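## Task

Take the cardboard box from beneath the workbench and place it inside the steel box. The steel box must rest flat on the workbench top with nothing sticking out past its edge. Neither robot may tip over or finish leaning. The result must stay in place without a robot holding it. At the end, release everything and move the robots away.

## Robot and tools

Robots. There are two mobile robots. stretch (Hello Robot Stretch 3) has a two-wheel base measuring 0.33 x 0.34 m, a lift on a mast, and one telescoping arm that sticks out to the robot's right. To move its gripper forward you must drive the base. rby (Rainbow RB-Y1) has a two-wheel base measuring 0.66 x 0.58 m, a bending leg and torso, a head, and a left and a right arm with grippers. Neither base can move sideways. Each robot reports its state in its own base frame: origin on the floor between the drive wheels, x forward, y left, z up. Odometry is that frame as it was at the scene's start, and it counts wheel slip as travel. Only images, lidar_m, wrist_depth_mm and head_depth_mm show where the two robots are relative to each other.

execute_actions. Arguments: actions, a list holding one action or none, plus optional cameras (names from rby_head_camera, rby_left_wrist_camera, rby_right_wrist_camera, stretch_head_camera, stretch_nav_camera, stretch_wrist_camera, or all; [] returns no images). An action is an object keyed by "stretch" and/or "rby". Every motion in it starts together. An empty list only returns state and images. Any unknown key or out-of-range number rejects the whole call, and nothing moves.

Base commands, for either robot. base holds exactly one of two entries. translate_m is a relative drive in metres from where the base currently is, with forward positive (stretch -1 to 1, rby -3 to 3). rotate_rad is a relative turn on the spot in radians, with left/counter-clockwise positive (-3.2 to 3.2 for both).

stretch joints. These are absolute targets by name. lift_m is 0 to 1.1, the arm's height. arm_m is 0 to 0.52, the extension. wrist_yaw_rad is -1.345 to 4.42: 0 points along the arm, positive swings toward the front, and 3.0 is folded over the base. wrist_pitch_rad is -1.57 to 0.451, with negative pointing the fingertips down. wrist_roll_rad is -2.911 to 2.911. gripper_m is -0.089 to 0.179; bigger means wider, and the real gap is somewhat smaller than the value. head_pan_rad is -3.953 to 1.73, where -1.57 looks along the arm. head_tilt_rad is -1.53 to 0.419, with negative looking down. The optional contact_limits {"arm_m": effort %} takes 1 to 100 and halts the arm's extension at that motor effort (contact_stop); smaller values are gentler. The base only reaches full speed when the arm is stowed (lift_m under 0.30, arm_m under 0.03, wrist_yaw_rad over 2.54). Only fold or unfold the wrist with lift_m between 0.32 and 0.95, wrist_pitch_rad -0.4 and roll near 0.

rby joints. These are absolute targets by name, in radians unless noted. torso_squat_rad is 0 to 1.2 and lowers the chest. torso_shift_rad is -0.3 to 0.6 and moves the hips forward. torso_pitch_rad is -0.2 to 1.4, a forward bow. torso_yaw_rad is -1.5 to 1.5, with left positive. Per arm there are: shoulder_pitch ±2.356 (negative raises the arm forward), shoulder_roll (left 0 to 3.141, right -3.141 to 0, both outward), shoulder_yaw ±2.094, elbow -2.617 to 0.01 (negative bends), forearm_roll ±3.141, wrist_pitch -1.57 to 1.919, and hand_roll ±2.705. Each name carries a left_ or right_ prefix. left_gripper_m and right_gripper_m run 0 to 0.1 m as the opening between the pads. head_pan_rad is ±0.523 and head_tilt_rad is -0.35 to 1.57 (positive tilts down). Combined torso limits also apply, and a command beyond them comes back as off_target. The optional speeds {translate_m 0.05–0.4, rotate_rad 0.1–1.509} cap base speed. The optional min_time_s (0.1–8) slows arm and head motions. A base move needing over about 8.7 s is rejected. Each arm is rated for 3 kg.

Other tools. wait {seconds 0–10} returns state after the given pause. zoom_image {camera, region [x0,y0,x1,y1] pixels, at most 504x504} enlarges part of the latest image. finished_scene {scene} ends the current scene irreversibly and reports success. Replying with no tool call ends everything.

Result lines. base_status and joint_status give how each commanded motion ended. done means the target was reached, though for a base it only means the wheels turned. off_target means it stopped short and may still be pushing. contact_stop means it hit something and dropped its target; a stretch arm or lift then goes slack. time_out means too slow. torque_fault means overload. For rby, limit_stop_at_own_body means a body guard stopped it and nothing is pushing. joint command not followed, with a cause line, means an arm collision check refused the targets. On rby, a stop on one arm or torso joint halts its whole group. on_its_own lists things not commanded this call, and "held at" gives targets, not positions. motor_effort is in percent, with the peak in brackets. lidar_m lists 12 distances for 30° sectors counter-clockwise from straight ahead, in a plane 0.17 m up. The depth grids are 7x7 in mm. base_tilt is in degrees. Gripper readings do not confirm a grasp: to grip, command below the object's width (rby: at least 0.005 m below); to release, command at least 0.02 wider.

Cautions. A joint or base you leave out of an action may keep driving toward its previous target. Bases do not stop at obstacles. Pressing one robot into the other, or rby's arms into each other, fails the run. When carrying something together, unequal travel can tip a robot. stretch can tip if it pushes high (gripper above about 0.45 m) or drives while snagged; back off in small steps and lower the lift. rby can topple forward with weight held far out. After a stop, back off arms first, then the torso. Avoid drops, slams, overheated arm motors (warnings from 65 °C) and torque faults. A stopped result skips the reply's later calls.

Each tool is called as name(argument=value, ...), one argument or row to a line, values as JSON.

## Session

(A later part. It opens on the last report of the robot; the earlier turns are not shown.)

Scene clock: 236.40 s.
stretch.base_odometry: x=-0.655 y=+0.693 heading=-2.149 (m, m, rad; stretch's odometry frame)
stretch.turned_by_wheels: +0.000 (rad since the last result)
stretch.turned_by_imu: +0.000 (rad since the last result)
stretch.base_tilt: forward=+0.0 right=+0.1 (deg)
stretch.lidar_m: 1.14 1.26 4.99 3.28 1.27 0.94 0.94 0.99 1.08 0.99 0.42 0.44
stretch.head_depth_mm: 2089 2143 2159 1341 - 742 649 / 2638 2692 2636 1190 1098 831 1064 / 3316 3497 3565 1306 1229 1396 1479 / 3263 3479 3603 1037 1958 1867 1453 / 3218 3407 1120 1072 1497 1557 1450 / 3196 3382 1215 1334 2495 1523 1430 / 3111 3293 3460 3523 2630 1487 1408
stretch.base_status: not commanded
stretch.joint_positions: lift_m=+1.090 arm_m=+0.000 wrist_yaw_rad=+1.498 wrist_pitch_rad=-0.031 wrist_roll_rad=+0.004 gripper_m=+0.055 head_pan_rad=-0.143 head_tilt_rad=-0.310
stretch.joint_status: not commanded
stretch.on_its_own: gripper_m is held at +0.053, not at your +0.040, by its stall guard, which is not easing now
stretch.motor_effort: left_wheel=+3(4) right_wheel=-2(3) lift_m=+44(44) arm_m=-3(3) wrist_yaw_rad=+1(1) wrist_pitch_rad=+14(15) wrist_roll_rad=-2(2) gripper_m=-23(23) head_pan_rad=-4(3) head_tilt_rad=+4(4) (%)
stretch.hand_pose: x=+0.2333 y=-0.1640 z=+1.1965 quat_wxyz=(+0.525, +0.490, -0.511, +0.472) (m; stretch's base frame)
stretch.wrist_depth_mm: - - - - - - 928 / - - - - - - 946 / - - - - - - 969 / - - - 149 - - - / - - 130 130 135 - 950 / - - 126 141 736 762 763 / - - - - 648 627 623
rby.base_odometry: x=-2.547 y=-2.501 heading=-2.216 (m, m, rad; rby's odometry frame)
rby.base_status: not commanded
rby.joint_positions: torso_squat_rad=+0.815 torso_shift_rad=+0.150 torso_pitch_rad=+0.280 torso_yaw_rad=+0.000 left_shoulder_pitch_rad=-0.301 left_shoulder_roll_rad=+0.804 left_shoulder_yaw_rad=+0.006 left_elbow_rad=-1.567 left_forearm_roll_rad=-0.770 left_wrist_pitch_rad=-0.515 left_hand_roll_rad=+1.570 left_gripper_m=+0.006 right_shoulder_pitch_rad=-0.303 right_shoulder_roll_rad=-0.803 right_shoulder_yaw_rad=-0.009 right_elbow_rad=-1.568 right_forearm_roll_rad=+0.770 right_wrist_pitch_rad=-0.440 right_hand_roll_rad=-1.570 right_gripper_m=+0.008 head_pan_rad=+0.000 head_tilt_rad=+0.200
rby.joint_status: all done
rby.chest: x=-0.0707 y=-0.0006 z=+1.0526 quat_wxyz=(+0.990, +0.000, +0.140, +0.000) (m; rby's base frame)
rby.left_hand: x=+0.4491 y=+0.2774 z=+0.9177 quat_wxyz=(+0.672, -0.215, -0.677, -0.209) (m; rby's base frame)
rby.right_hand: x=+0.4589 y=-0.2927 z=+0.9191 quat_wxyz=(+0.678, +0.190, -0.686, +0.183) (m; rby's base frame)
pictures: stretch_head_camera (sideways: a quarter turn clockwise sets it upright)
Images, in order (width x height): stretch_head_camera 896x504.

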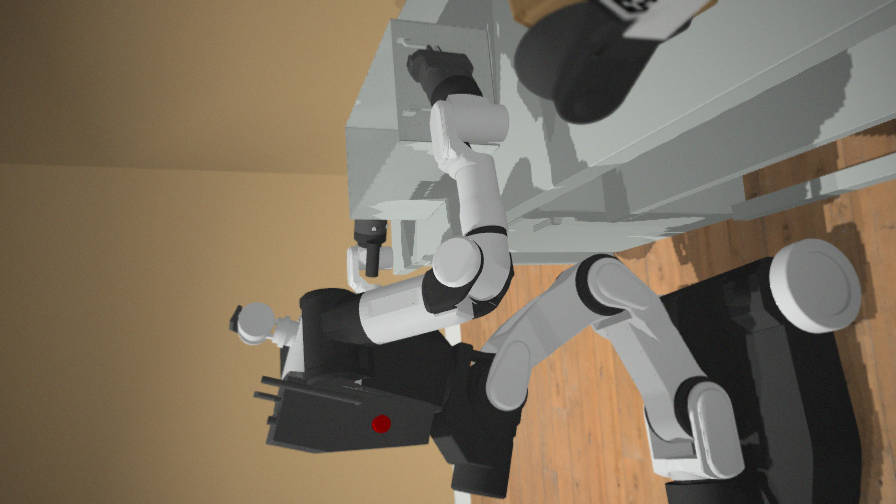

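Landed.

execute_actions(
  actions=[
    {"rby":{"joints":{"left_gripper_m":0.05,"right_gripper_m":0.05}}},
  ],
  cameras=[],
)

execute_actions(
  actions=[
    {"rby":{"joints":{"left_wrist_pitch_rad":-0.1,"right_wrist_pitch_rad":-0.1}}},
  ],
  cameras=["rby_head_camera"],
)

execute_actions(
  actions=[
    {"rby":{"base":{"translate_m":-1.5}},"stretch":{"joints":{"wrist_yaw_rad":0,"head_pan_rad":-1.2,"head_tilt_rad":-0.7}}},
  ],
  cameras=["rby_head_camera"],
)

execute_actions(
  actions=[
    {"stretch":{"base":{"translate_m":1.0}}},
  ],
  cameras=["rby_head_camera","stretch_nav_camera","stretch_wrist_camera"],
)

Scene clock: 239.57 s.
stretch.base_odometry: x=-0.655 y=+0.693 heading=-2.149 (m, m, rad; stretch's odometry frame)
stretch.turned_by_wheels: +0.000 (rad since the last result)
stretch.turned_by_imu: +0.001 (rad since the last result)
stretch.base_tilt: forward=+0.0 right=+0.1 (deg)
stretch.lidar_m: 1.14 1.26 4.94 3.26 1.27 0.94 0.94 0.99 1.08 0.99 0.42 0.44
stretch.head_depth_mm: 2096 2123 2159 1333 - 741 650 / 2629 2732 2609 1188 1099 831 1059 / 3308 3446 3579 1310 1230 1394 1471 / 3286 3481 3632 1033 1965 1843 1449 / 3204 3414 1121 1074 1492 1565 1440 / 3211 3388 1217 1332 2480 1533 1436 / 3171 3311 3437 3498 2625 1489 1411
stretch.base_status: not commanded
stretch.joint_positions: lift_m=+1.090 arm_m=+0.000 wrist_yaw_rad=+1.498 wrist_pitch_rad=-0.031 wrist_roll_rad=+0.004 gripper_m=+0.055 head_pan_rad=-0.143 head_tilt_rad=-0.310
stretch.joint_status: not commanded
stretch.on_its_own: gripper_m is held at +0.053, not at your +0.040, by its stall guard, which is not easing now
stretch.motor_effort: left_wheel=+3(3) right_wheel=-3(3) lift_m=+43(44) arm_m=-3(3) wrist_yaw_rad=+2(2) wrist_pitch_rad=+14(15) wrist_roll_rad=-2(2) gripper_m=-24(23) head_pan_rad=-3(3) head_tilt_rad=+5(4) (%)
stretch.hand_pose: x=+0.2333 y=-0.1640 z=+1.1965 quat_wxyz=(+0.525, +0.490, -0.511, +0.472) (m; stretch's base frame)
stretch.wrist_depth_mm: - - - - - - 950 / - - - - - - 963 / - - - - - - 982 / - - - 149 - - - / - - 130 129 135 - 948 / - - 126 140 732 758 779 / - - - - 646 634 630
rby.base_odometry: x=-2.547 y=-2.501 heading=-2.216 (m, m, rad; rby's odometry frame)
rby.base_status: not commanded
rby.joint_positions: torso_squat_rad=+0.815 torso_shift_rad=+0.150 torso_pitch_rad=+0.280 torso_yaw_rad=+0.000 left_shoulder_pitch_rad=-0.301 left_shoulder_roll_rad=+0.804 left_shoulder_yaw_rad=+0.006 left_elbow_rad=-1.567 left_forearm_roll_rad=-0.770 left_wrist_pitch_rad=-0.515 left_hand_roll_rad=+1.570 left_gripper_m=+0.050 right_shoulder_pitch_rad=-0.302 right_shoulder_roll_rad=-0.803 right_shoulder_yaw_rad=-0.008 right_elbow_rad=-1.568 right_forearm_roll_rad=+0.770 right_wrist_pitch_rad=-0.440 right_hand_roll_rad=-1.570 right_gripper_m=+0.050 head_pan_rad=+0.000 head_tilt_rad=+0.200
rby.joint_status: all done
rby.chest: x=-0.0707 y=-0.0006 z=+1.0526 quat_wxyz=(+0.990, +0.000, +0.140, +0.000) (m; rby's base frame)
rby.left_hand: x=+0.4490 y=+0.2772 z=+0.9178 quat_wxyz=(+0.672, -0.215, -0.677, -0.210) (m; rby's base frame)
rby.right_hand: x=+0.4587 y=-0.2926 z=+0.9187 quat_wxyz=(+0.678, +0.190, -0.686, +0.183) (m; rby's base frame)
pictures: none
No camera images: the call's "cameras" was empty. Leave "cameras" out to get every camera's image.

Scene clock: 240.43 s.
stretch.base_odometry: x=-0.655 y=+0.693 heading=-2.149 (m, m, rad; stretch's odometry frame)
stretch.turned_by_wheels: +0.000 (rad since the last result)
stretch.turned_by_imu: +0.000 (rad since the last result)
stretch.base_tilt: forward=-0.1 right=+0.1 (deg)
stretch.lidar_m: 1.14 1.26 4.95 3.27 1.27 0.94 0.94 0.99 1.08 0.99 0.42 0.44
stretch.head_depth_mm: 2086 2130 2171 1306 - 741 649 / 2624 2711 2609 1154 1102 833 1060 / 3342 3482 3589 1311 1226 1406 1480 / 3266 3457 3558 1039 1977 1852 1456 / 3219 3382 1120 1070 1491 1558 1441 / 3226 3315 1219 1337 2493 1520 1428 / 3145 3326 3481 3490 2587 1504 1408
stretch.base_status: not commanded
stretch.joint_positions: lift_m=+1.090 arm_m=+0.000 wrist_yaw_rad=+1.498 wrist_pitch_rad=-0.031 wrist_roll_rad=+0.004 gripper_m=+0.055 head_pan_rad=-0.143 head_tilt_rad=-0.310
stretch.joint_status: not commanded
stretch.on_its_own: gripper_m is held at +0.053, not at your +0.040, by its stall guard, which is not easing now
stretch.motor_effort: left_wheel=+3(3) right_wheel=-2(4) lift_m=+44(44) arm_m=-3(3) wrist_yaw_rad=+2(2) wrist_pitch_rad=+14(14) wrist_roll_rad=-2(2) gripper_m=-24(23) head_pan_rad=-3(4) head_tilt_rad=+4(4) (%)
stretch.hand_pose: x=+0.2333 y=-0.1640 z=+1.1965 quat_wxyz=(+0.525, +0.490, -0.511, +0.472) (m; stretch's base frame)
stretch.wrist_depth_mm: - - - - - - 949 / - - - - - - 945 / - - - - - - 956 / - - - 149 - - - / - - 130 129 135 - 945 / - - 126 140 736 761 776 / - - - - 642 627 637
rby.base_odometry: x=-2.547 y=-2.501 heading=-2.216 (m, m, rad; rby's odometry frame)
rby.base_status: not commanded
rby.joint_positions: torso_squat_rad=+0.815 torso_shift_rad=+0.150 torso_pitch_rad=+0.280 torso_yaw_rad=+0.000 left_shoulder_pitch_rad=-0.301 left_shoulder_roll_rad=+0.804 left_shoulder_yaw_rad=+0.006 left_elbow_rad=-1.567 left_forearm_roll_rad=-0.770 left_wrist_pitch_rad=-0.100 left_hand_roll_rad=+1.570 left_gripper_m=+0.050 right_shoulder_pitch_rad=-0.302 right_shoulder_roll_rad=-0.803 right_shoulder_yaw_rad=-0.008 right_elbow_rad=-1.568 right_forearm_roll_rad=+0.770 right_wrist_pitch_rad=-0.100 right_hand_roll_rad=-1.570 right_gripper_m=+0.050 head_pan_rad=+0.000 head_tilt_rad=+0.200
rby.joint_status: all done
rby.chest: x=-0.0707 y=-0.0006 z=+1.0526 quat_wxyz=(+0.990, +0.000, +0.140, +0.000) (m; rby's base frame)
rby.left_hand: x=+0.4862 y=+0.3646 z=+0.9171 quat_wxyz=(+0.702, -0.072, -0.706, -0.066) (m; rby's base frame)
rby.right_hand: x=+0.4865 y=-0.3654 z=+0.9178 quat_wxyz=(+0.701, +0.073, -0.707, +0.064) (m; rby's base frame)
pictures: rby_head_camera
Images, in order (width x height): rby_head_camera 896x504.

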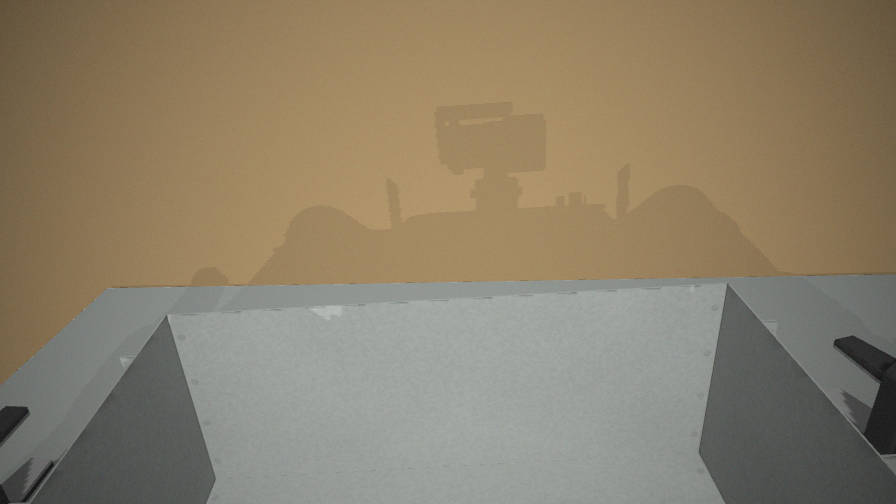

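Scene clock: 245.80 s.
stretch.base_odometry: x=-0.655 y=+0.693 heading=-2.149 (m, m, rad; stretch's odometry frame)
stretch.turned_by_wheels: +0.000 (rad since the last result)
stretch.turned_by_imu: +0.001 (rad since the last result)
stretch.base_tilt: forward=+0.0 right=+0.0 (deg)
stretch.lidar_m: 1.48 1.81 1.62 3.27 1.27 0.94 0.94 0.98 1.08 0.99 0.42 0.44
stretch.head_depth_mm: 847 321 1081 1216 1421 1385 1200 / 890 991 1116 1280 1491 1380 1201 / 923 1029 1150 1336 1541 1376 1195 / 953 1066 1034 1258 1246 1341 1197 / 988 1114 990 800 1069 992 1133 / 1023 1154 990 774 667 804 899 / 1061 1185 985 771 634 691 1154
stretch.base_status: not commanded
stretch.joint_positions: lift_m=+1.090 arm_m=+0.000 wrist_yaw_rad=+0.003 wrist_pitch_rad=-0.031 wrist_roll_rad=+0.004 gripper_m=+0.055 head_pan_rad=-1.193 head_tilt_rad=-0.691
stretch.joint_status: all done
stretch.on_its_own: gripper_m is held at +0.053, not at your +0.040, by its stall guard, which is not easing now
stretch.motor_effort: left_wheel=+2(3) right_wheel=-3(3) lift_m=+44(43) arm_m=-3(3) wrist_yaw_rad=-2(4) wrist_pitch_rad=+14(15) wrist_roll_rad=-2(2) gripper_m=-23(24) head_pan_rad=-3(39) head_tilt_rad=-5(28) (%)
stretch.hand_pose: x=-0.0207 y=-0.4007 z=+1.1965 quat_wxyz=(+0.706, +0.012, -0.708, -0.010) (m; stretch's base frame)
stretch.wrist_depth_mm: 717 725 729 717 731 732 720 / 742 747 752 743 754 740 759 / 772 784 776 772 771 785 787 / 816 811 796 149 805 815 810 / 825 830 130 129 135 840 836 / 856 852 126 141 886 889 886 / 703 668 819 914 928 929 933
rby.base_odometry: x=-1.645 y=-1.303 heading=-2.217 (m, m, rad; rby's odometry frame)
rby.base_status: done
rby.joint_positions: torso_squat_rad=+0.815 torso_shift_rad=+0.150 torso_pitch_rad=+0.280 torso_yaw_rad=+0.000 left_shoulder_pitch_rad=-0.301 left_shoulder_roll_rad=+0.804 left_shoulder_yaw_rad=+0.006 left_elbow_rad=-1.567 left_forearm_roll_rad=-0.770 left_wrist_pitch_rad=-0.100 left_hand_roll_rad=+1.570 left_gripper_m=+0.050 right_shoulder_pitch_rad=-0.302 right_shoulder_roll_rad=-0.803 right_shoulder_yaw_rad=-0.008 right_elbow_rad=-1.568 right_forearm_roll_rad=+0.770 right_wrist_pitch_rad=-0.100 right_hand_roll_rad=-1.570 right_gripper_m=+0.050 head_pan_rad=+0.000 head_tilt_rad=+0.200
rby.joint_status: not commanded
rby.chest: x=-0.0708 y=-0.0006 z=+1.0526 quat_wxyz=(+0.990, +0.000, +0.139, +0.000) (m; rby's base frame)
rby.left_hand: x=+0.4861 y=+0.3646 z=+0.9170 quat_wxyz=(+0.702, -0.072, -0.706, -0.066) (m; rby's base frame)
rby.right_hand: x=+0.4864 y=-0.3655 z=+0.9177 quat_wxyz=(+0.701, +0.073, -0.707, +0.064) (m; rby's base frame)
pictures: rby_head_camera
Images, in order (width x height): rby_head_camera 896x504.

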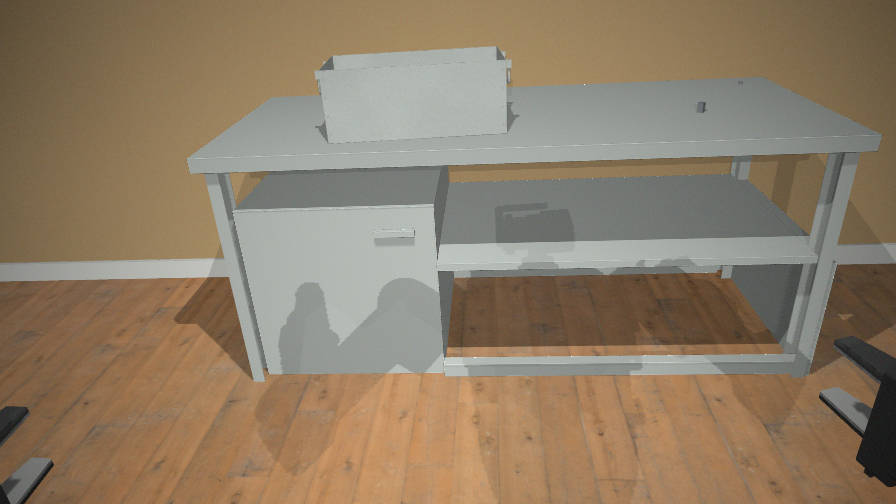

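Scene clock: 257.37 s.
stretch.base_odometry: x=-1.202 y=-0.145 heading=-2.149 (m, m, rad; stretch's odometry frame)
stretch.turned_by_wheels: +0.000 (rad since the last result)
stretch.turned_by_imu: +0.004 (rad since the last result)
stretch.base_tilt: forward=+0.0 right=+0.2 (deg)
stretch.lidar_m: 2.71 2.78 1.33 1.26 2.66 1.98 1.92 0.73 1.02 1.02 0.61 0.57
stretch.head_depth_mm: 872 321 1004 785 640 542 776 / 918 1023 1004 782 641 541 789 / 947 1060 996 780 637 552 817 / 986 1091 735 753 636 565 846 / 1021 1123 783 609 635 863 1102 / 1056 1154 815 614 634 882 1137 / 1098 1195 840 641 632 885 1144
stretch.base_status: done
stretch.joint_positions: lift_m=+1.090 arm_m=+0.000 wrist_yaw_rad=+0.002 wrist_pitch_rad=-0.031 wrist_roll_rad=+0.004 gripper_m=+0.055 head_pan_rad=-1.193 head_tilt_rad=-0.691
stretch.joint_status: not commanded
stretch.on_its_own: gripper_m is held at +0.053, not at your +0.040, by its stall guard, which is not easing now
stretch.motor_effort: left_wheel=+3(8) right_wheel=-3(5) lift_m=+42(43) arm_m=-3(3) wrist_yaw_rad=-2(1) wrist_pitch_rad=+14(14) wrist_roll_rad=-2(2) gripper_m=-23(23) head_pan_rad=-3(3) head_tilt_rad=-4(5) (%)
stretch.hand_pose: x=-0.0208 y=-0.4007 z=+1.1965 quat_wxyz=(+0.706, +0.012, -0.708, -0.010) (m; stretch's base frame)
stretch.wrist_depth_mm: 749 745 735 762 754 746 750 / 776 767 770 776 782 788 783 / 796 819 804 812 826 825 825 / 830 842 825 149 845 841 847 / 874 879 130 130 135 874 884 / 867 911 126 141 738 766 774 / 503 463 634 632 656 631 644
rby.base_odometry: x=-1.645 y=-1.303 heading=-2.217 (m, m, rad; rby's odometry frame)
rby.base_status: not commanded
rby.joint_positions: torso_squat_rad=+0.815 torso_shift_rad=+0.150 torso_pitch_rad=+0.280 torso_yaw_rad=+0.000 left_shoulder_pitch_rad=-0.301 left_shoulder_roll_rad=+0.804 left_shoulder_yaw_rad=+0.006 left_elbow_rad=-1.567 left_forearm_roll_rad=-0.770 left_wrist_pitch_rad=-0.100 left_hand_roll_rad=+1.570 left_gripper_m=+0.050 right_shoulder_pitch_rad=-0.302 right_shoulder_roll_rad=-0.803 right_shoulder_yaw_rad=-0.008 right_elbow_rad=-1.568 right_forearm_roll_rad=+0.770 right_wrist_pitch_rad=-0.100 right_hand_roll_rad=-1.570 right_gripper_m=+0.050 head_pan_rad=+0.000 head_tilt_rad=+0.200
rby.joint_status: not commanded
rby.chest: x=-0.0708 y=-0.0006 z=+1.0526 quat_wxyz=(+0.990, +0.000, +0.139, +0.000) (m; rby's base frame)
rby.left_hand: x=+0.4861 y=+0.3646 z=+0.9170 quat_wxyz=(+0.702, -0.072, -0.706, -0.066) (m; rby's base frame)
rby.right_hand: x=+0.4864 y=-0.3655 z=+0.9177 quat_wxyz=(+0.701, +0.073, -0.707, +0.064) (m; rby's base frame)
pictures: rby_head_camera, stretch_nav_camera (sideways: a quarter turn counterclockwise sets it upright), stretch_wrist_camera
Images, in order (width x height): rby_head_camera 896x504, stretch_nav_camera 672x504, stretch_wrist_camera 644x364.

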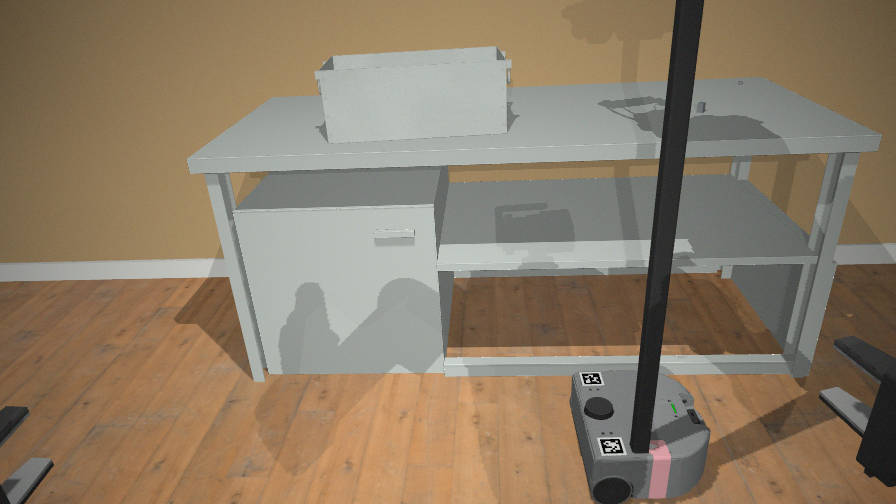

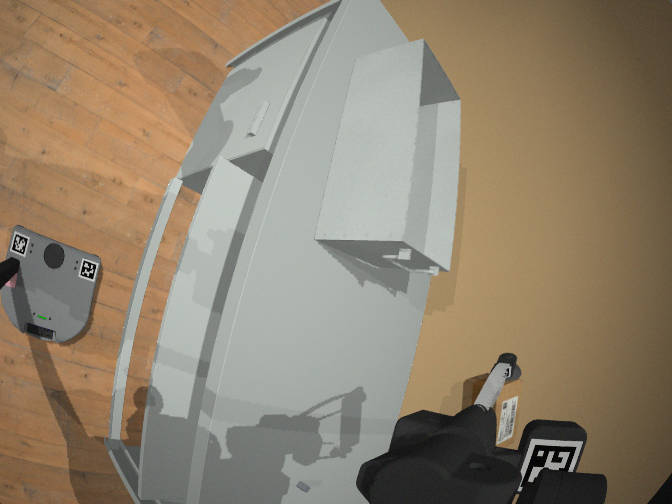

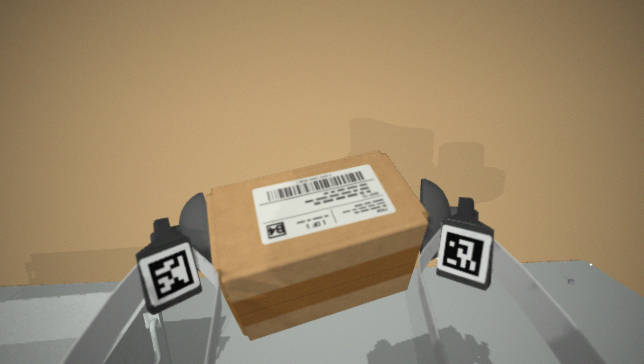

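execute_actions(
  actions=[
    {"stretch":{"base":{"translate_m":0.42},"joints":{"arm_m":0.3,"wrist_pitch_rad":-0.5,"head_pan_rad":-1.57}}},
  ],
  cameras=["rby_head_camera","stretch_head_camera","stretch_wrist_camera"],
)

Scene clock: 265.83 s.
stretch.base_odometry: x=-1.431 y=-0.496 heading=-2.149 (m, m, rad; stretch's odometry frame)
stretch.turned_by_wheels: +0.000 (rad since the last result)
stretch.turned_by_imu: +0.002 (rad since the last result)
stretch.base_tilt: forward=+0.0 right=+0.2 (deg)
stretch.lidar_m: 2.29 2.40 2.88 1.28 1.31 2.41 2.33 1.14 1.06 0.38 0.40 0.56
stretch.head_depth_mm: 936 1053 964 556 626 566 852 / 976 1050 724 547 609 565 849 / - 1055 744 541 606 564 847 / - 595 734 532 604 564 850 / 934 1039 727 536 596 562 851 / 930 1047 720 530 587 562 847 / 930 1045 711 524 587 561 843
stretch.base_status: done
stretch.joint_positions: lift_m=+1.090 arm_m=+0.300 wrist_yaw_rad=+0.001 wrist_pitch_rad=-0.522 wrist_roll_rad=+0.004 gripper_m=+0.055 head_pan_rad=-1.563 head_tilt_rad=-0.691
stretch.joint_status: all done
stretch.on_its_own: gripper_m is held at +0.053, not at your +0.040, by its stall guard, which is not easing now
stretch.motor_effort: left_wheel=+2(8) right_wheel=-2(6) lift_m=+43(43) arm_m=+4(5) wrist_yaw_rad=-1(2) wrist_pitch_rad=+10(14) wrist_roll_rad=-2(2) gripper_m=-23(24) head_pan_rad=-3(28) head_tilt_rad=-5(5) (%)
stretch.hand_pose: x=-0.0213 y=-0.6548 z=+1.0799 quat_wxyz=(+0.682, +0.183, -0.684, -0.182) (m; stretch's base frame)
stretch.wrist_depth_mm: 500 502 506 513 518 519 525 / 563 560 564 566 577 581 582 / 619 631 639 647 648 650 651 / 625 620 610 149 571 593 592 / 532 543 130 129 135 534 511 / 463 475 126 141 292 309 455 / 286 313 326 350 375 318 395
rby.base_odometry: x=-1.645 y=-1.303 heading=-2.217 (m, m, rad; rby's odometry frame)
rby.base_status: not commanded
rby.joint_positions: torso_squat_rad=+0.815 torso_shift_rad=+0.150 torso_pitch_rad=+0.280 torso_yaw_rad=+0.000 left_shoulder_pitch_rad=-0.301 left_shoulder_roll_rad=+0.804 left_shoulder_yaw_rad=+0.006 left_elbow_rad=-1.567 left_forearm_roll_rad=-0.770 left_wrist_pitch_rad=-0.100 left_hand_roll_rad=+1.570 left_gripper_m=+0.050 right_shoulder_pitch_rad=-0.302 right_shoulder_roll_rad=-0.803 right_shoulder_yaw_rad=-0.008 right_elbow_rad=-1.568 right_forearm_roll_rad=+0.770 right_wrist_pitch_rad=-0.100 right_hand_roll_rad=-1.570 right_gripper_m=+0.050 head_pan_rad=+0.000 head_tilt_rad=+0.200
rby.joint_status: not commanded
rby.chest: x=-0.0708 y=-0.0006 z=+1.0526 quat_wxyz=(+0.990, +0.000, +0.139, +0.000) (m; rby's base frame)
rby.left_hand: x=+0.4861 y=+0.3646 z=+0.9170 quat_wxyz=(+0.702, -0.072, -0.706, -0.066) (m; rby's base frame)
rby.right_hand: x=+0.4864 y=-0.3655 z=+0.9177 quat_wxyz=(+0.701, +0.073, -0.707, +0.064) (m; rby's base frame)
pictures: rby_head_camera, stretch_head_camera (sideways: a quarter turn clockwise sets it upright), stretch_wrist_camera
Images, in order (width x height): rby_head_camera 896x504, stretch_head_camera 896x504, stretch_wrist_camera 644x364.

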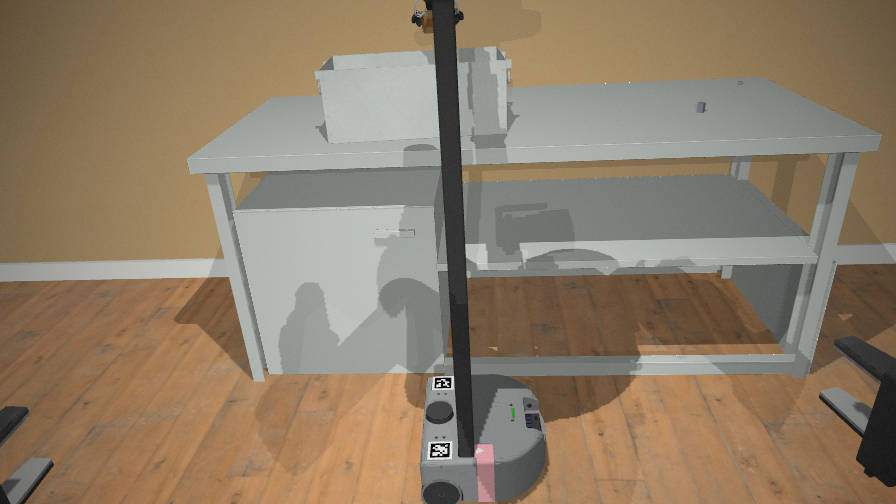

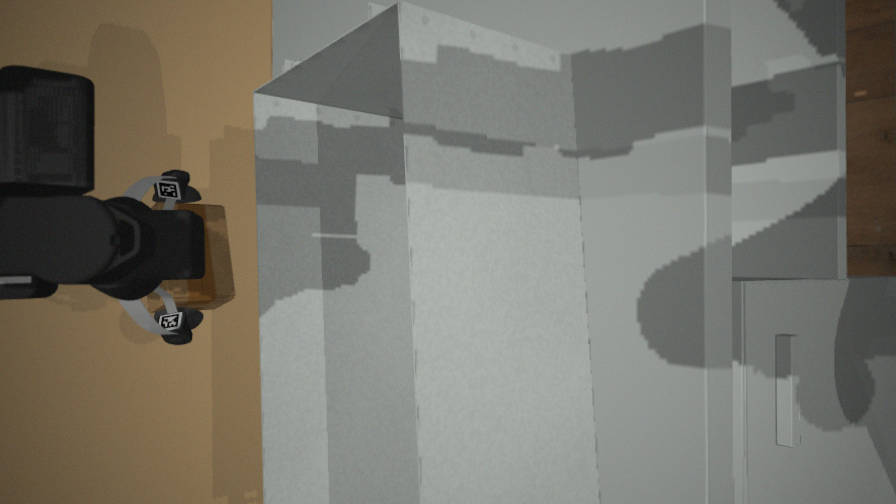

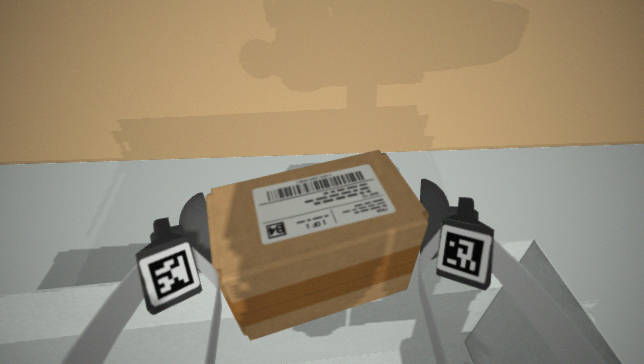

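execute_actions(
  actions=[
    {"stretch":{"base":{"translate_m":0.06},"joints":{"arm_m":0.34,"wrist_pitch_rad":-1.4}}},
  ],
  cameras=["stretch_head_camera","stretch_wrist_camera"],
)

execute_actions(
  actions=[
    {"stretch":{"joints":{"lift_m":0.96}}},
  ],
  cameras=["stretch_head_camera","stretch_wrist_camera"],
)

Scene clock: 270.03 s.
stretch.base_odometry: x=-1.464 y=-0.547 heading=-2.149 (m, m, rad; stretch's odometry frame)
stretch.turned_by_wheels: +0.000 (rad since the last result)
stretch.turned_by_imu: +0.001 (rad since the last result)
stretch.base_tilt: forward=+0.0 right=+0.1 (deg)
stretch.lidar_m: 2.23 2.34 2.82 1.29 1.31 2.47 1.21 1.19 1.07 0.38 0.40 0.56
stretch.head_depth_mm: 938 1054 716 551 613 567 851 / 959 1055 750 545 607 566 851 / 965 1051 723 534 606 565 850 / - - 704 523 600 564 855 / 933 1054 708 528 592 563 854 / 932 1047 717 527 589 563 854 / 929 1044 710 521 587 561 848
stretch.base_status: done
stretch.joint_positions: lift_m=+1.090 arm_m=+0.340 wrist_yaw_rad=+0.001 wrist_pitch_rad=-1.398 wrist_roll_rad=+0.004 gripper_m=+0.055 head_pan_rad=-1.563 head_tilt_rad=-0.691
stretch.joint_status: all done
stretch.on_its_own: gripper_m is held at +0.053, not at your +0.040, by its stall guard, which is not easing now
stretch.motor_effort: left_wheel=+2(8) right_wheel=-2(6) lift_m=+44(44) arm_m=+4(4) wrist_yaw_rad=-1(0) wrist_pitch_rad=-1(10) wrist_roll_rad=-2(2) gripper_m=-23(23) head_pan_rad=-3(4) head_tilt_rad=-5(6) (%)
stretch.hand_pose: x=-0.0216 y=-0.5048 z=+0.9719 quat_wxyz=(+0.541, +0.455, -0.541, -0.456) (m; stretch's base frame)
stretch.wrist_depth_mm: 314 326 331 337 338 342 266 / 329 334 334 340 340 345 273 / 333 332 337 341 346 345 278 / 330 335 338 149 349 350 282 / 328 343 130 129 135 353 276 / 306 343 126 141 212 214 213 / 222 201 181 177 175 168 174
rby.base_odometry: x=-1.645 y=-1.303 heading=-2.217 (m, m, rad; rby's odometry frame)
rby.base_status: not commanded
rby.joint_positions: torso_squat_rad=+0.815 torso_shift_rad=+0.150 torso_pitch_rad=+0.280 torso_yaw_rad=+0.000 left_shoulder_pitch_rad=-0.301 left_shoulder_roll_rad=+0.804 left_shoulder_yaw_rad=+0.006 left_elbow_rad=-1.567 left_forearm_roll_rad=-0.770 left_wrist_pitch_rad=-0.100 left_hand_roll_rad=+1.570 left_gripper_m=+0.050 right_shoulder_pitch_rad=-0.302 right_shoulder_roll_rad=-0.803 right_shoulder_yaw_rad=-0.008 right_elbow_rad=-1.568 right_forearm_roll_rad=+0.770 right_wrist_pitch_rad=-0.100 right_hand_roll_rad=-1.570 right_gripper_m=+0.050 head_pan_rad=+0.000 head_tilt_rad=+0.200
rby.joint_status: not commanded
rby.chest: x=-0.0708 y=-0.0006 z=+1.0526 quat_wxyz=(+0.990, +0.000, +0.139, +0.000) (m; rby's base frame)
rby.left_hand: x=+0.4861 y=+0.3646 z=+0.9170 quat_wxyz=(+0.702, -0.072, -0.706, -0.066) (m; rby's base frame)
rby.right_hand: x=+0.4864 y=-0.3655 z=+0.9177 quat_wxyz=(+0.701, +0.073, -0.707, +0.064) (m; rby's base frame)
pictures: stretch_head_camera (sideways: a quarter turn clockwise sets it upright), stretch_wrist_camera
Images, in order (width x height): stretch_head_camera 896x504, stretch_wrist_camera 644x364.

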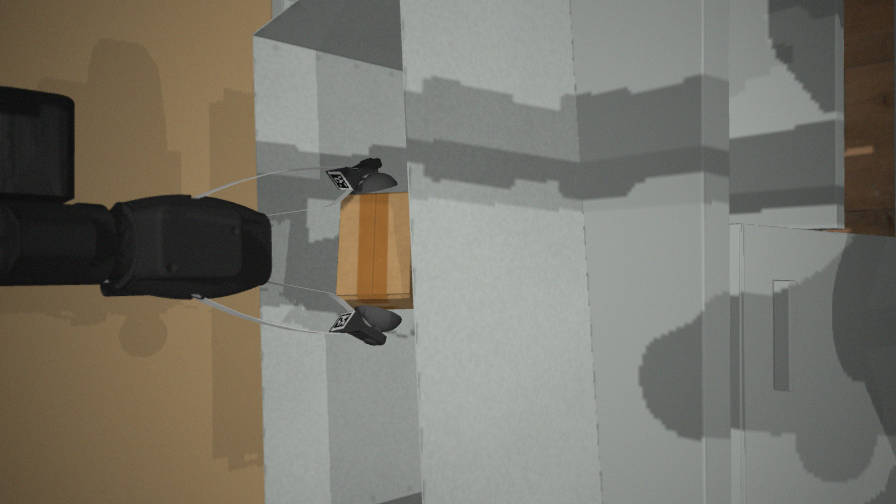

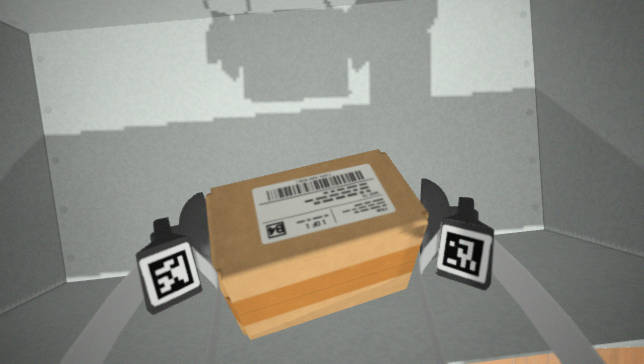

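Scene clock: 272.03 s.
stretch.base_odometry: x=-1.464 y=-0.547 heading=-2.149 (m, m, rad; stretch's odometry frame)
stretch.turned_by_wheels: +0.000 (rad since the last result)
stretch.turned_by_imu: +0.001 (rad since the last result)
stretch.base_tilt: forward=+0.0 right=+0.1 (deg)
stretch.lidar_m: 2.23 2.34 2.82 1.29 1.31 2.47 1.21 1.19 1.07 0.38 0.40 0.56
stretch.head_depth_mm: 937 1020 - 550 613 567 851 / 937 - 756 544 607 567 852 / 920 - 754 535 606 564 849 / 936 - - 530 602 564 859 / 935 1046 725 535 592 562 858 / 930 1047 717 530 588 561 855 / 936 1046 709 521 587 561 848
stretch.base_status: not commanded
stretch.joint_positions: lift_m=+0.960 arm_m=+0.340 wrist_yaw_rad=+0.001 wrist_pitch_rad=-1.400 wrist_roll_rad=+0.004 gripper_m=+0.055 head_pan_rad=-1.563 head_tilt_rad=-0.691
stretch.joint_status: all done
stretch.on_its_own: gripper_m is held at +0.053, not at your +0.040, by its stall guard, which is not easing now
stretch.motor_effort: left_wheel=+3(2) right_wheel=-2(3) lift_m=+29(35) arm_m=+4(4) wrist_yaw_rad=-1(1) wrist_pitch_rad=+0(1) wrist_roll_rad=-2(2) gripper_m=-23(23) head_pan_rad=-3(3) head_tilt_rad=-4(5) (%)
stretch.hand_pose: x=-0.0216 y=-0.5045 z=+0.8423 quat_wxyz=(+0.540, +0.455, -0.541, -0.456) (m; stretch's base frame)
stretch.wrist_depth_mm: 204 207 208 211 212 215 217 / 207 207 209 212 214 217 217 / 208 210 213 213 215 218 220 / 210 212 213 149 217 220 222 / 212 214 130 129 135 221 224 / 215 215 127 142 210 214 212 / 216 200 180 177 174 164 160
rby.base_odometry: x=-1.645 y=-1.303 heading=-2.217 (m, m, rad; rby's odometry frame)
rby.base_status: not commanded
rby.joint_positions: torso_squat_rad=+0.815 torso_shift_rad=+0.150 torso_pitch_rad=+0.280 torso_yaw_rad=+0.000 left_shoulder_pitch_rad=-0.301 left_shoulder_roll_rad=+0.804 left_shoulder_yaw_rad=+0.006 left_elbow_rad=-1.567 left_forearm_roll_rad=-0.770 left_wrist_pitch_rad=-0.100 left_hand_roll_rad=+1.570 left_gripper_m=+0.050 right_shoulder_pitch_rad=-0.302 right_shoulder_roll_rad=-0.803 right_shoulder_yaw_rad=-0.008 right_elbow_rad=-1.568 right_forearm_roll_rad=+0.770 right_wrist_pitch_rad=-0.100 right_hand_roll_rad=-1.570 right_gripper_m=+0.050 head_pan_rad=+0.000 head_tilt_rad=+0.200
rby.joint_status: not commanded
rby.chest: x=-0.0708 y=-0.0006 z=+1.0526 quat_wxyz=(+0.990, +0.000, +0.139, +0.000) (m; rby's base frame)
rby.left_hand: x=+0.4861 y=+0.3646 z=+0.9170 quat_wxyz=(+0.702, -0.072, -0.706, -0.066) (m; rby's base frame)
rby.right_hand: x=+0.4864 y=-0.3655 z=+0.9177 quat_wxyz=(+0.701, +0.073, -0.707, +0.064) (m; rby's base frame)
pictures: stretch_head_camera (sideways: a quarter turn clockwise sets it upright), stretch_wrist_camera
Images, in order (width x height): stretch_head_camera 896x504, stretch_wrist_camera 644x364.

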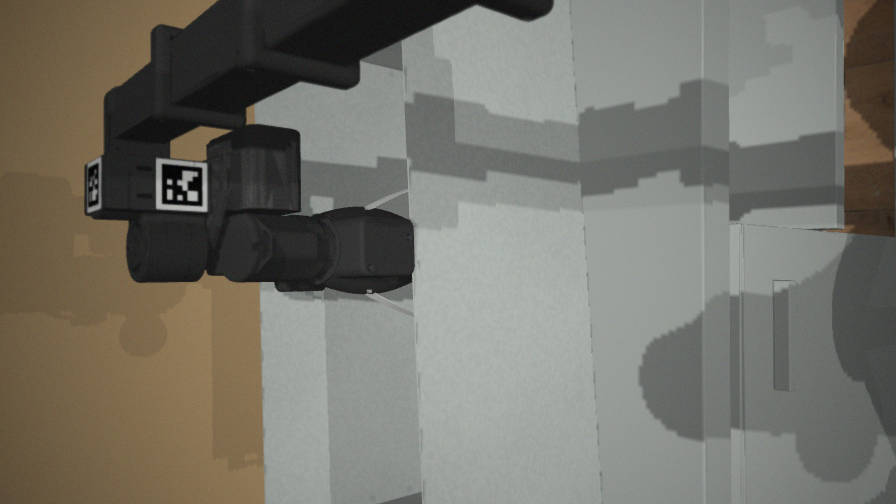

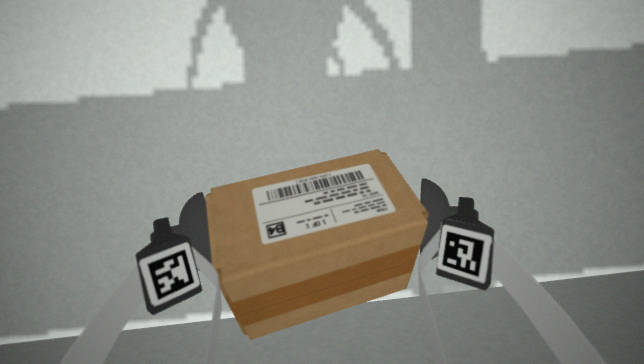

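execute_actions(
  actions=[
    {"stretch":{"joints":{"lift_m":0.93,"gripper_m":0.14}}},
  ],
  cameras=[],
)

execute_actions(
  actions=[
    {"stretch":{"joints":{"lift_m":1.09}}},
  ],
  cameras=["stretch_wrist_camera"],
)

execute_actions(
  actions=[
    {"stretch":{"joints":{"arm_m":0,"wrist_pitch_rad":-0.3}}},
  ],
  cameras=["stretch_wrist_camera","rby_head_camera"],
)

Scene clock: 279.53 s.
stretch.base_odometry: x=-1.464 y=-0.547 heading=-2.149 (m, m, rad; stretch's odometry frame)
stretch.turned_by_wheels: +0.000 (rad since the last result)
stretch.turned_by_imu: +0.001 (rad since the last result)
stretch.base_tilt: forward=+0.0 right=+0.2 (deg)
stretch.lidar_m: 2.23 2.33 2.82 1.29 1.32 2.46 1.21 1.19 1.07 0.38 0.40 0.56
stretch.head_depth_mm: 938 1018 - 552 611 567 851 / 935 - 765 545 608 566 851 / 921 - 760 537 607 564 851 / 937 - - 530 602 565 859 / 933 1045 724 534 592 563 856 / 928 1044 718 528 588 562 853 / 932 1041 712 522 587 562 850
stretch.base_status: not commanded
stretch.joint_positions: lift_m=+0.956 arm_m=+0.340 wrist_yaw_rad=+0.001 wrist_pitch_rad=-1.425 wrist_roll_rad=+0.004 gripper_m=+0.140 head_pan_rad=-1.563 head_tilt_rad=-0.691
stretch.joint_status: lift_m contact_stop (moved -0.004 of -0.030); the others done
stretch.on_its_own: lift_m is slack since a contact_stop, until your next command for it (your +0.930 is given up)
stretch.motor_effort: left_wheel=+2(3) right_wheel=-2(2) lift_m=+36(35) arm_m=+3(4) wrist_yaw_rad=-1(1) wrist_pitch_rad=+12(17) wrist_roll_rad=-2(2) gripper_m=+0(93) head_pan_rad=-3(3) head_tilt_rad=-5(4) (%)
stretch.hand_pose: x=-0.0216 y=-0.4980 z=+0.8378 quat_wxyz=(+0.534, +0.462, -0.535, -0.463) (m; stretch's base frame)
stretch.wrist_depth_mm: 197 201 202 204 205 208 210 / 201 203 204 208 208 210 212 / 203 205 207 209 211 213 215 / 206 208 209 155 212 216 219 / 208 209 156 156 217 - 222 / 211 - 215 216 217 192 195 / 196 188 180 171 163 154 149
rby.base_odometry: x=-1.645 y=-1.303 heading=-2.217 (m, m, rad; rby's odometry frame)
rby.base_status: not commanded
rby.joint_positions: torso_squat_rad=+0.815 torso_shift_rad=+0.150 torso_pitch_rad=+0.280 torso_yaw_rad=+0.000 left_shoulder_pitch_rad=-0.301 left_shoulder_roll_rad=+0.804 left_shoulder_yaw_rad=+0.006 left_elbow_rad=-1.567 left_forearm_roll_rad=-0.770 left_wrist_pitch_rad=-0.100 left_hand_roll_rad=+1.570 left_gripper_m=+0.050 right_shoulder_pitch_rad=-0.302 right_shoulder_roll_rad=-0.803 right_shoulder_yaw_rad=-0.008 right_elbow_rad=-1.568 right_forearm_roll_rad=+0.770 right_wrist_pitch_rad=-0.100 right_hand_roll_rad=-1.570 right_gripper_m=+0.050 head_pan_rad=+0.000 head_tilt_rad=+0.200
rby.joint_status: not commanded
rby.chest: x=-0.0708 y=-0.0006 z=+1.0526 quat_wxyz=(+0.990, +0.000, +0.139, +0.000) (m; rby's base frame)
rby.left_hand: x=+0.4861 y=+0.3646 z=+0.9170 quat_wxyz=(+0.702, -0.072, -0.706, -0.066) (m; rby's base frame)
rby.right_hand: x=+0.4864 y=-0.3655 z=+0.9177 quat_wxyz=(+0.701, +0.073, -0.707, +0.064) (m; rby's base frame)
pictures: none
No camera images: the call's "cameras" was empty. Leave "cameras" out to get every camera's image.

not run: a stop came earlier in this reply.

not run: a stop came earlier in this reply.

execute_actions(
  actions=[
    {"stretch":{"joints":{"lift_m":1.09}}},
  ],
  cameras=["stretch_wrist_camera"],
)

execute_actions(
  actions=[
    {"stretch":{"joints":{"arm_m":0,"wrist_pitch_rad":-0.3}}},
  ],
  cameras=["stretch_wrist_camera","stretch_nav_camera"],
)

Scene clock: 282.70 s.
stretch.base_odometry: x=-1.464 y=-0.547 heading=-2.149 (m, m, rad; stretch's odometry frame)
stretch.turned_by_wheels: +0.000 (rad since the last result)
stretch.turned_by_imu: +0.001 (rad since the last result)
stretch.base_tilt: forward=+0.0 right=+0.1 (deg)
stretch.lidar_m: 2.23 2.34 2.83 1.29 1.31 2.47 1.21 1.19 1.07 0.38 0.40 0.56
stretch.head_depth_mm: 935 1049 716 551 613 567 854 / 958 1052 750 544 607 566 851 / 964 1049 727 537 607 565 850 / - - 742 534 600 563 861 / 930 1045 711 534 593 562 859 / 931 1040 718 528 589 561 852 / 933 1045 709 521 587 560 848
stretch.base_status: not commanded
stretch.joint_positions: lift_m=+1.090 arm_m=+0.340 wrist_yaw_rad=+0.001 wrist_pitch_rad=-1.403 wrist_roll_rad=+0.004 gripper_m=+0.140 head_pan_rad=-1.563 head_tilt_rad=-0.691
stretch.joint_status: all done
stretch.motor_effort: left_wheel=+2(2) right_wheel=-2(1) lift_m=+44(46) arm_m=+3(3) wrist_yaw_rad=-1(1) wrist_pitch_rad=+1(11) wrist_roll_rad=-2(2) gripper_m=+0(0) head_pan_rad=-3(3) head_tilt_rad=-4(5) (%)
stretch.hand_pose: x=-0.0216 y=-0.5037 z=+0.9718 quat_wxyz=(+0.540, +0.456, -0.540, -0.457) (m; stretch's base frame)
stretch.wrist_depth_mm: 316 329 330 334 339 340 267 / 328 331 337 336 341 341 273 / 330 333 337 343 344 346 278 / 330 339 340 288 345 349 282 / 329 339 342 347 349 - 276 / 309 - 277 257 238 207 210 / 210 201 192 182 173 171 168
rby.base_odometry: x=-1.645 y=-1.303 heading=-2.217 (m, m, rad; rby's odometry frame)
rby.base_status: not commanded
rby.joint_positions: torso_squat_rad=+0.815 torso_shift_rad=+0.150 torso_pitch_rad=+0.280 torso_yaw_rad=+0.000 left_shoulder_pitch_rad=-0.301 left_shoulder_roll_rad=+0.804 left_shoulder_yaw_rad=+0.006 left_elbow_rad=-1.567 left_forearm_roll_rad=-0.770 left_wrist_pitch_rad=-0.100 left_hand_roll_rad=+1.570 left_gripper_m=+0.050 right_shoulder_pitch_rad=-0.302 right_shoulder_roll_rad=-0.803 right_shoulder_yaw_rad=-0.008 right_elbow_rad=-1.568 right_forearm_roll_rad=+0.770 right_wrist_pitch_rad=-0.100 right_hand_roll_rad=-1.570 right_gripper_m=+0.050 head_pan_rad=+0.000 head_tilt_rad=+0.200
rby.joint_status: not commanded
rby.chest: x=-0.0708 y=-0.0006 z=+1.0526 quat_wxyz=(+0.990, +0.000, +0.139, +0.000) (m; rby's base frame)
rby.left_hand: x=+0.4861 y=+0.3646 z=+0.9170 quat_wxyz=(+0.702, -0.072, -0.706, -0.066) (m; rby's base frame)
rby.right_hand: x=+0.4864 y=-0.3655 z=+0.9177 quat_wxyz=(+0.701, +0.073, -0.707, +0.064) (m; rby's base frame)
pictures: stretch_wrist_camera
Images, in order (width x height): stretch_wrist_camera 644x364.

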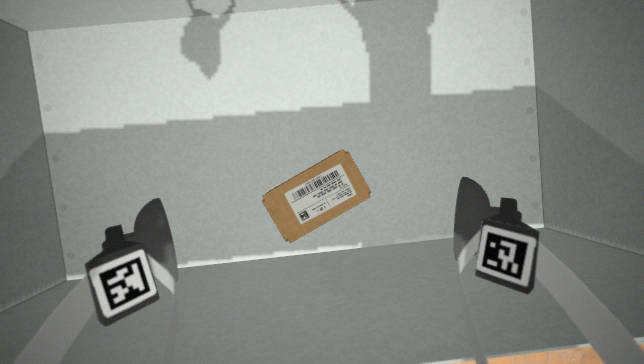

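Scene clock: 286.40 s.
stretch.base_odometry: x=-1.464 y=-0.547 heading=-2.149 (m, m, rad; stretch's odometry frame)
stretch.turned_by_wheels: +0.000 (rad since the last result)
stretch.turned_by_imu: +0.001 (rad since the last result)
stretch.base_tilt: forward=-0.1 right=+0.1 (deg)
stretch.lidar_m: 2.23 2.33 2.82 1.29 1.31 2.47 1.21 1.19 1.07 0.38 0.40 0.56
stretch.head_depth_mm: - - - - - 567 854 / - - - - - 564 851 / - - - - - 563 848 / - - - - 602 563 860 / 932 1067 712 536 593 563 854 / 931 1046 734 529 588 564 852 / 933 1042 709 522 588 560 852
stretch.base_status: not commanded
stretch.joint_positions: lift_m=+1.090 arm_m=+0.000 wrist_yaw_rad=+0.001 wrist_pitch_rad=-0.321 wrist_roll_rad=+0.004 gripper_m=+0.140 head_pan_rad=-1.563 head_tilt_rad=-0.691
stretch.joint_status: all done
stretch.motor_effort: left_wheel=+2(2) right_wheel=-1(2) lift_m=+43(42) arm_m=-3(3) wrist_yaw_rad=-1(0) wrist_pitch_rad=+10(9) wrist_roll_rad=-2(2) gripper_m=+0(1) head_pan_rad=-3(3) head_tilt_rad=-4(5) (%)
stretch.hand_pose: x=-0.0212 y=-0.3808 z=+1.1247 quat_wxyz=(+0.697, +0.114, -0.699, -0.113) (m; stretch's base frame)
stretch.wrist_depth_mm: 738 737 751 763 748 749 768 / 813 811 816 810 819 808 840 / 849 880 892 886 892 892 918 / 926 808 505 521 524 791 786 / 699 465 547 565 581 - 640 / 356 - 554 548 552 309 537 / 287 286 292 304 318 335 451
rby.base_odometry: x=-1.645 y=-1.303 heading=-2.217 (m, m, rad; rby's odometry frame)
rby.base_status: not commanded
rby.joint_positions: torso_squat_rad=+0.815 torso_shift_rad=+0.150 torso_pitch_rad=+0.280 torso_yaw_rad=+0.000 left_shoulder_pitch_rad=-0.301 left_shoulder_roll_rad=+0.804 left_shoulder_yaw_rad=+0.006 left_elbow_rad=-1.567 left_forearm_roll_rad=-0.770 left_wrist_pitch_rad=-0.100 left_hand_roll_rad=+1.570 left_gripper_m=+0.050 right_shoulder_pitch_rad=-0.302 right_shoulder_roll_rad=-0.803 right_shoulder_yaw_rad=-0.008 right_elbow_rad=-1.568 right_forearm_roll_rad=+0.770 right_wrist_pitch_rad=-0.100 right_hand_roll_rad=-1.570 right_gripper_m=+0.050 head_pan_rad=+0.000 head_tilt_rad=+0.200
rby.joint_status: not commanded
rby.chest: x=-0.0708 y=-0.0006 z=+1.0526 quat_wxyz=(+0.990, +0.000, +0.139, +0.000) (m; rby's base frame)
rby.left_hand: x=+0.4861 y=+0.3646 z=+0.9170 quat_wxyz=(+0.702, -0.072, -0.706, -0.066) (m; rby's base frame)
rby.right_hand: x=+0.4864 y=-0.3655 z=+0.9177 quat_wxyz=(+0.701, +0.073, -0.707, +0.064) (m; rby's base frame)
pictures: stretch_nav_camera (sideways: a quarter turn counterclockwise sets it upright), stretch_wrist_camera
Images, in order (width x height): stretch_nav_camera 672x504, stretch_wrist_camera 644x364.

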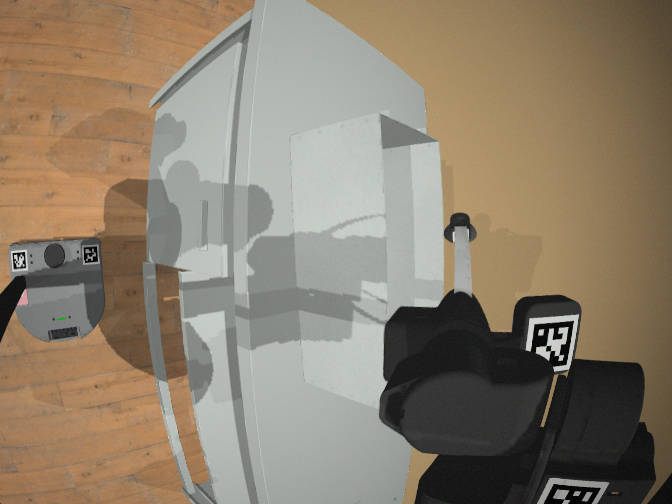

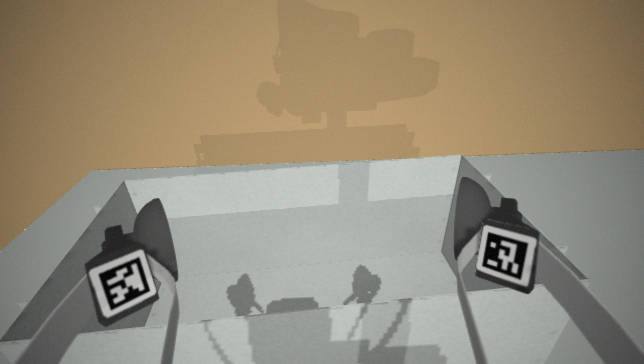

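execute_actions(
  actions=[
    {"stretch":{"base":{"translate_m":-0.5},"joints":{"wrist_yaw_rad":1.5}}},
  ],
  cameras=[],
)

finished_scene(
  scene=1,
)

Scene clock: 294.50 s.
stretch.base_odometry: x=-1.191 y=-0.128 heading=-2.149 (m, m, rad; stretch's odometry frame)
stretch.turned_by_wheels: +0.000 (rad since the last result)
stretch.turned_by_imu: +0.002 (rad since the last result)
stretch.base_tilt: forward=+0.0 right=+0.1 (deg)
stretch.lidar_m: 2.73 2.80 1.33 1.26 2.63 1.95 1.90 0.72 0.99 1.02 0.63 0.59
stretch.head_depth_mm: - - - - 609 554 833 / - - - - 608 553 834 / - - - - 606 552 833 / 919 1035 - - - 552 834 / 919 1029 992 - - 545 829 / 919 1027 987 - - 543 831 / 919 1026 1025 - - 540 829
stretch.base_status: done
stretch.joint_positions: lift_m=+1.090 arm_m=+0.000 wrist_yaw_rad=+1.497 wrist_pitch_rad=-0.321 wrist_roll_rad=+0.004 gripper_m=+0.140 head_pan_rad=-1.563 head_tilt_rad=-0.691
stretch.joint_status: all done
stretch.motor_effort: left_wheel=+2(3) right_wheel=-1(9) lift_m=+43(43) arm_m=-3(3) wrist_yaw_rad=+3(3) wrist_pitch_rad=+10(10) wrist_roll_rad=-2(2) gripper_m=+0(0) head_pan_rad=-3(3) head_tilt_rad=-4(5) (%)
stretch.hand_pose: x=+0.2135 y=-0.1628 z=+1.1247 quat_wxyz=(+0.588, +0.559, -0.435, +0.391) (m; stretch's base frame)
stretch.wrist_depth_mm: - - - - - - - / - - - - - - - / - - - - 703 744 652 / - - - - 732 679 569 / - - - - 648 - 544 / - - - - 567 501 316 / - - - - 506 451 367
rby.base_odometry: x=-1.645 y=-1.303 heading=-2.217 (m, m, rad; rby's odometry frame)
rby.base_status: not commanded
rby.joint_positions: torso_squat_rad=+0.815 torso_shift_rad=+0.150 torso_pitch_rad=+0.280 torso_yaw_rad=+0.000 left_shoulder_pitch_rad=-0.301 left_shoulder_roll_rad=+0.804 left_shoulder_yaw_rad=+0.006 left_elbow_rad=-1.567 left_forearm_roll_rad=-0.770 left_wrist_pitch_rad=-0.100 left_hand_roll_rad=+1.570 left_gripper_m=+0.050 right_shoulder_pitch_rad=-0.302 right_shoulder_roll_rad=-0.803 right_shoulder_yaw_rad=-0.008 right_elbow_rad=-1.568 right_forearm_roll_rad=+0.770 right_wrist_pitch_rad=-0.100 right_hand_roll_rad=-1.570 right_gripper_m=+0.050 head_pan_rad=+0.000 head_tilt_rad=+0.200
rby.joint_status: not commanded
rby.chest: x=-0.0708 y=-0.0006 z=+1.0526 quat_wxyz=(+0.990, +0.000, +0.139, +0.000) (m; rby's base frame)
rby.left_hand: x=+0.4861 y=+0.3646 z=+0.9170 quat_wxyz=(+0.702, -0.072, -0.706, -0.066) (m; rby's base frame)
rby.right_hand: x=+0.4864 y=-0.3655 z=+0.9177 quat_wxyz=(+0.701, +0.073, -0.707, +0.064) (m; rby's base frame)
pictures: none
No camera images: the call's "cameras" was empty. Leave "cameras" out to get every camera's image.

The scene is finished: the task was done.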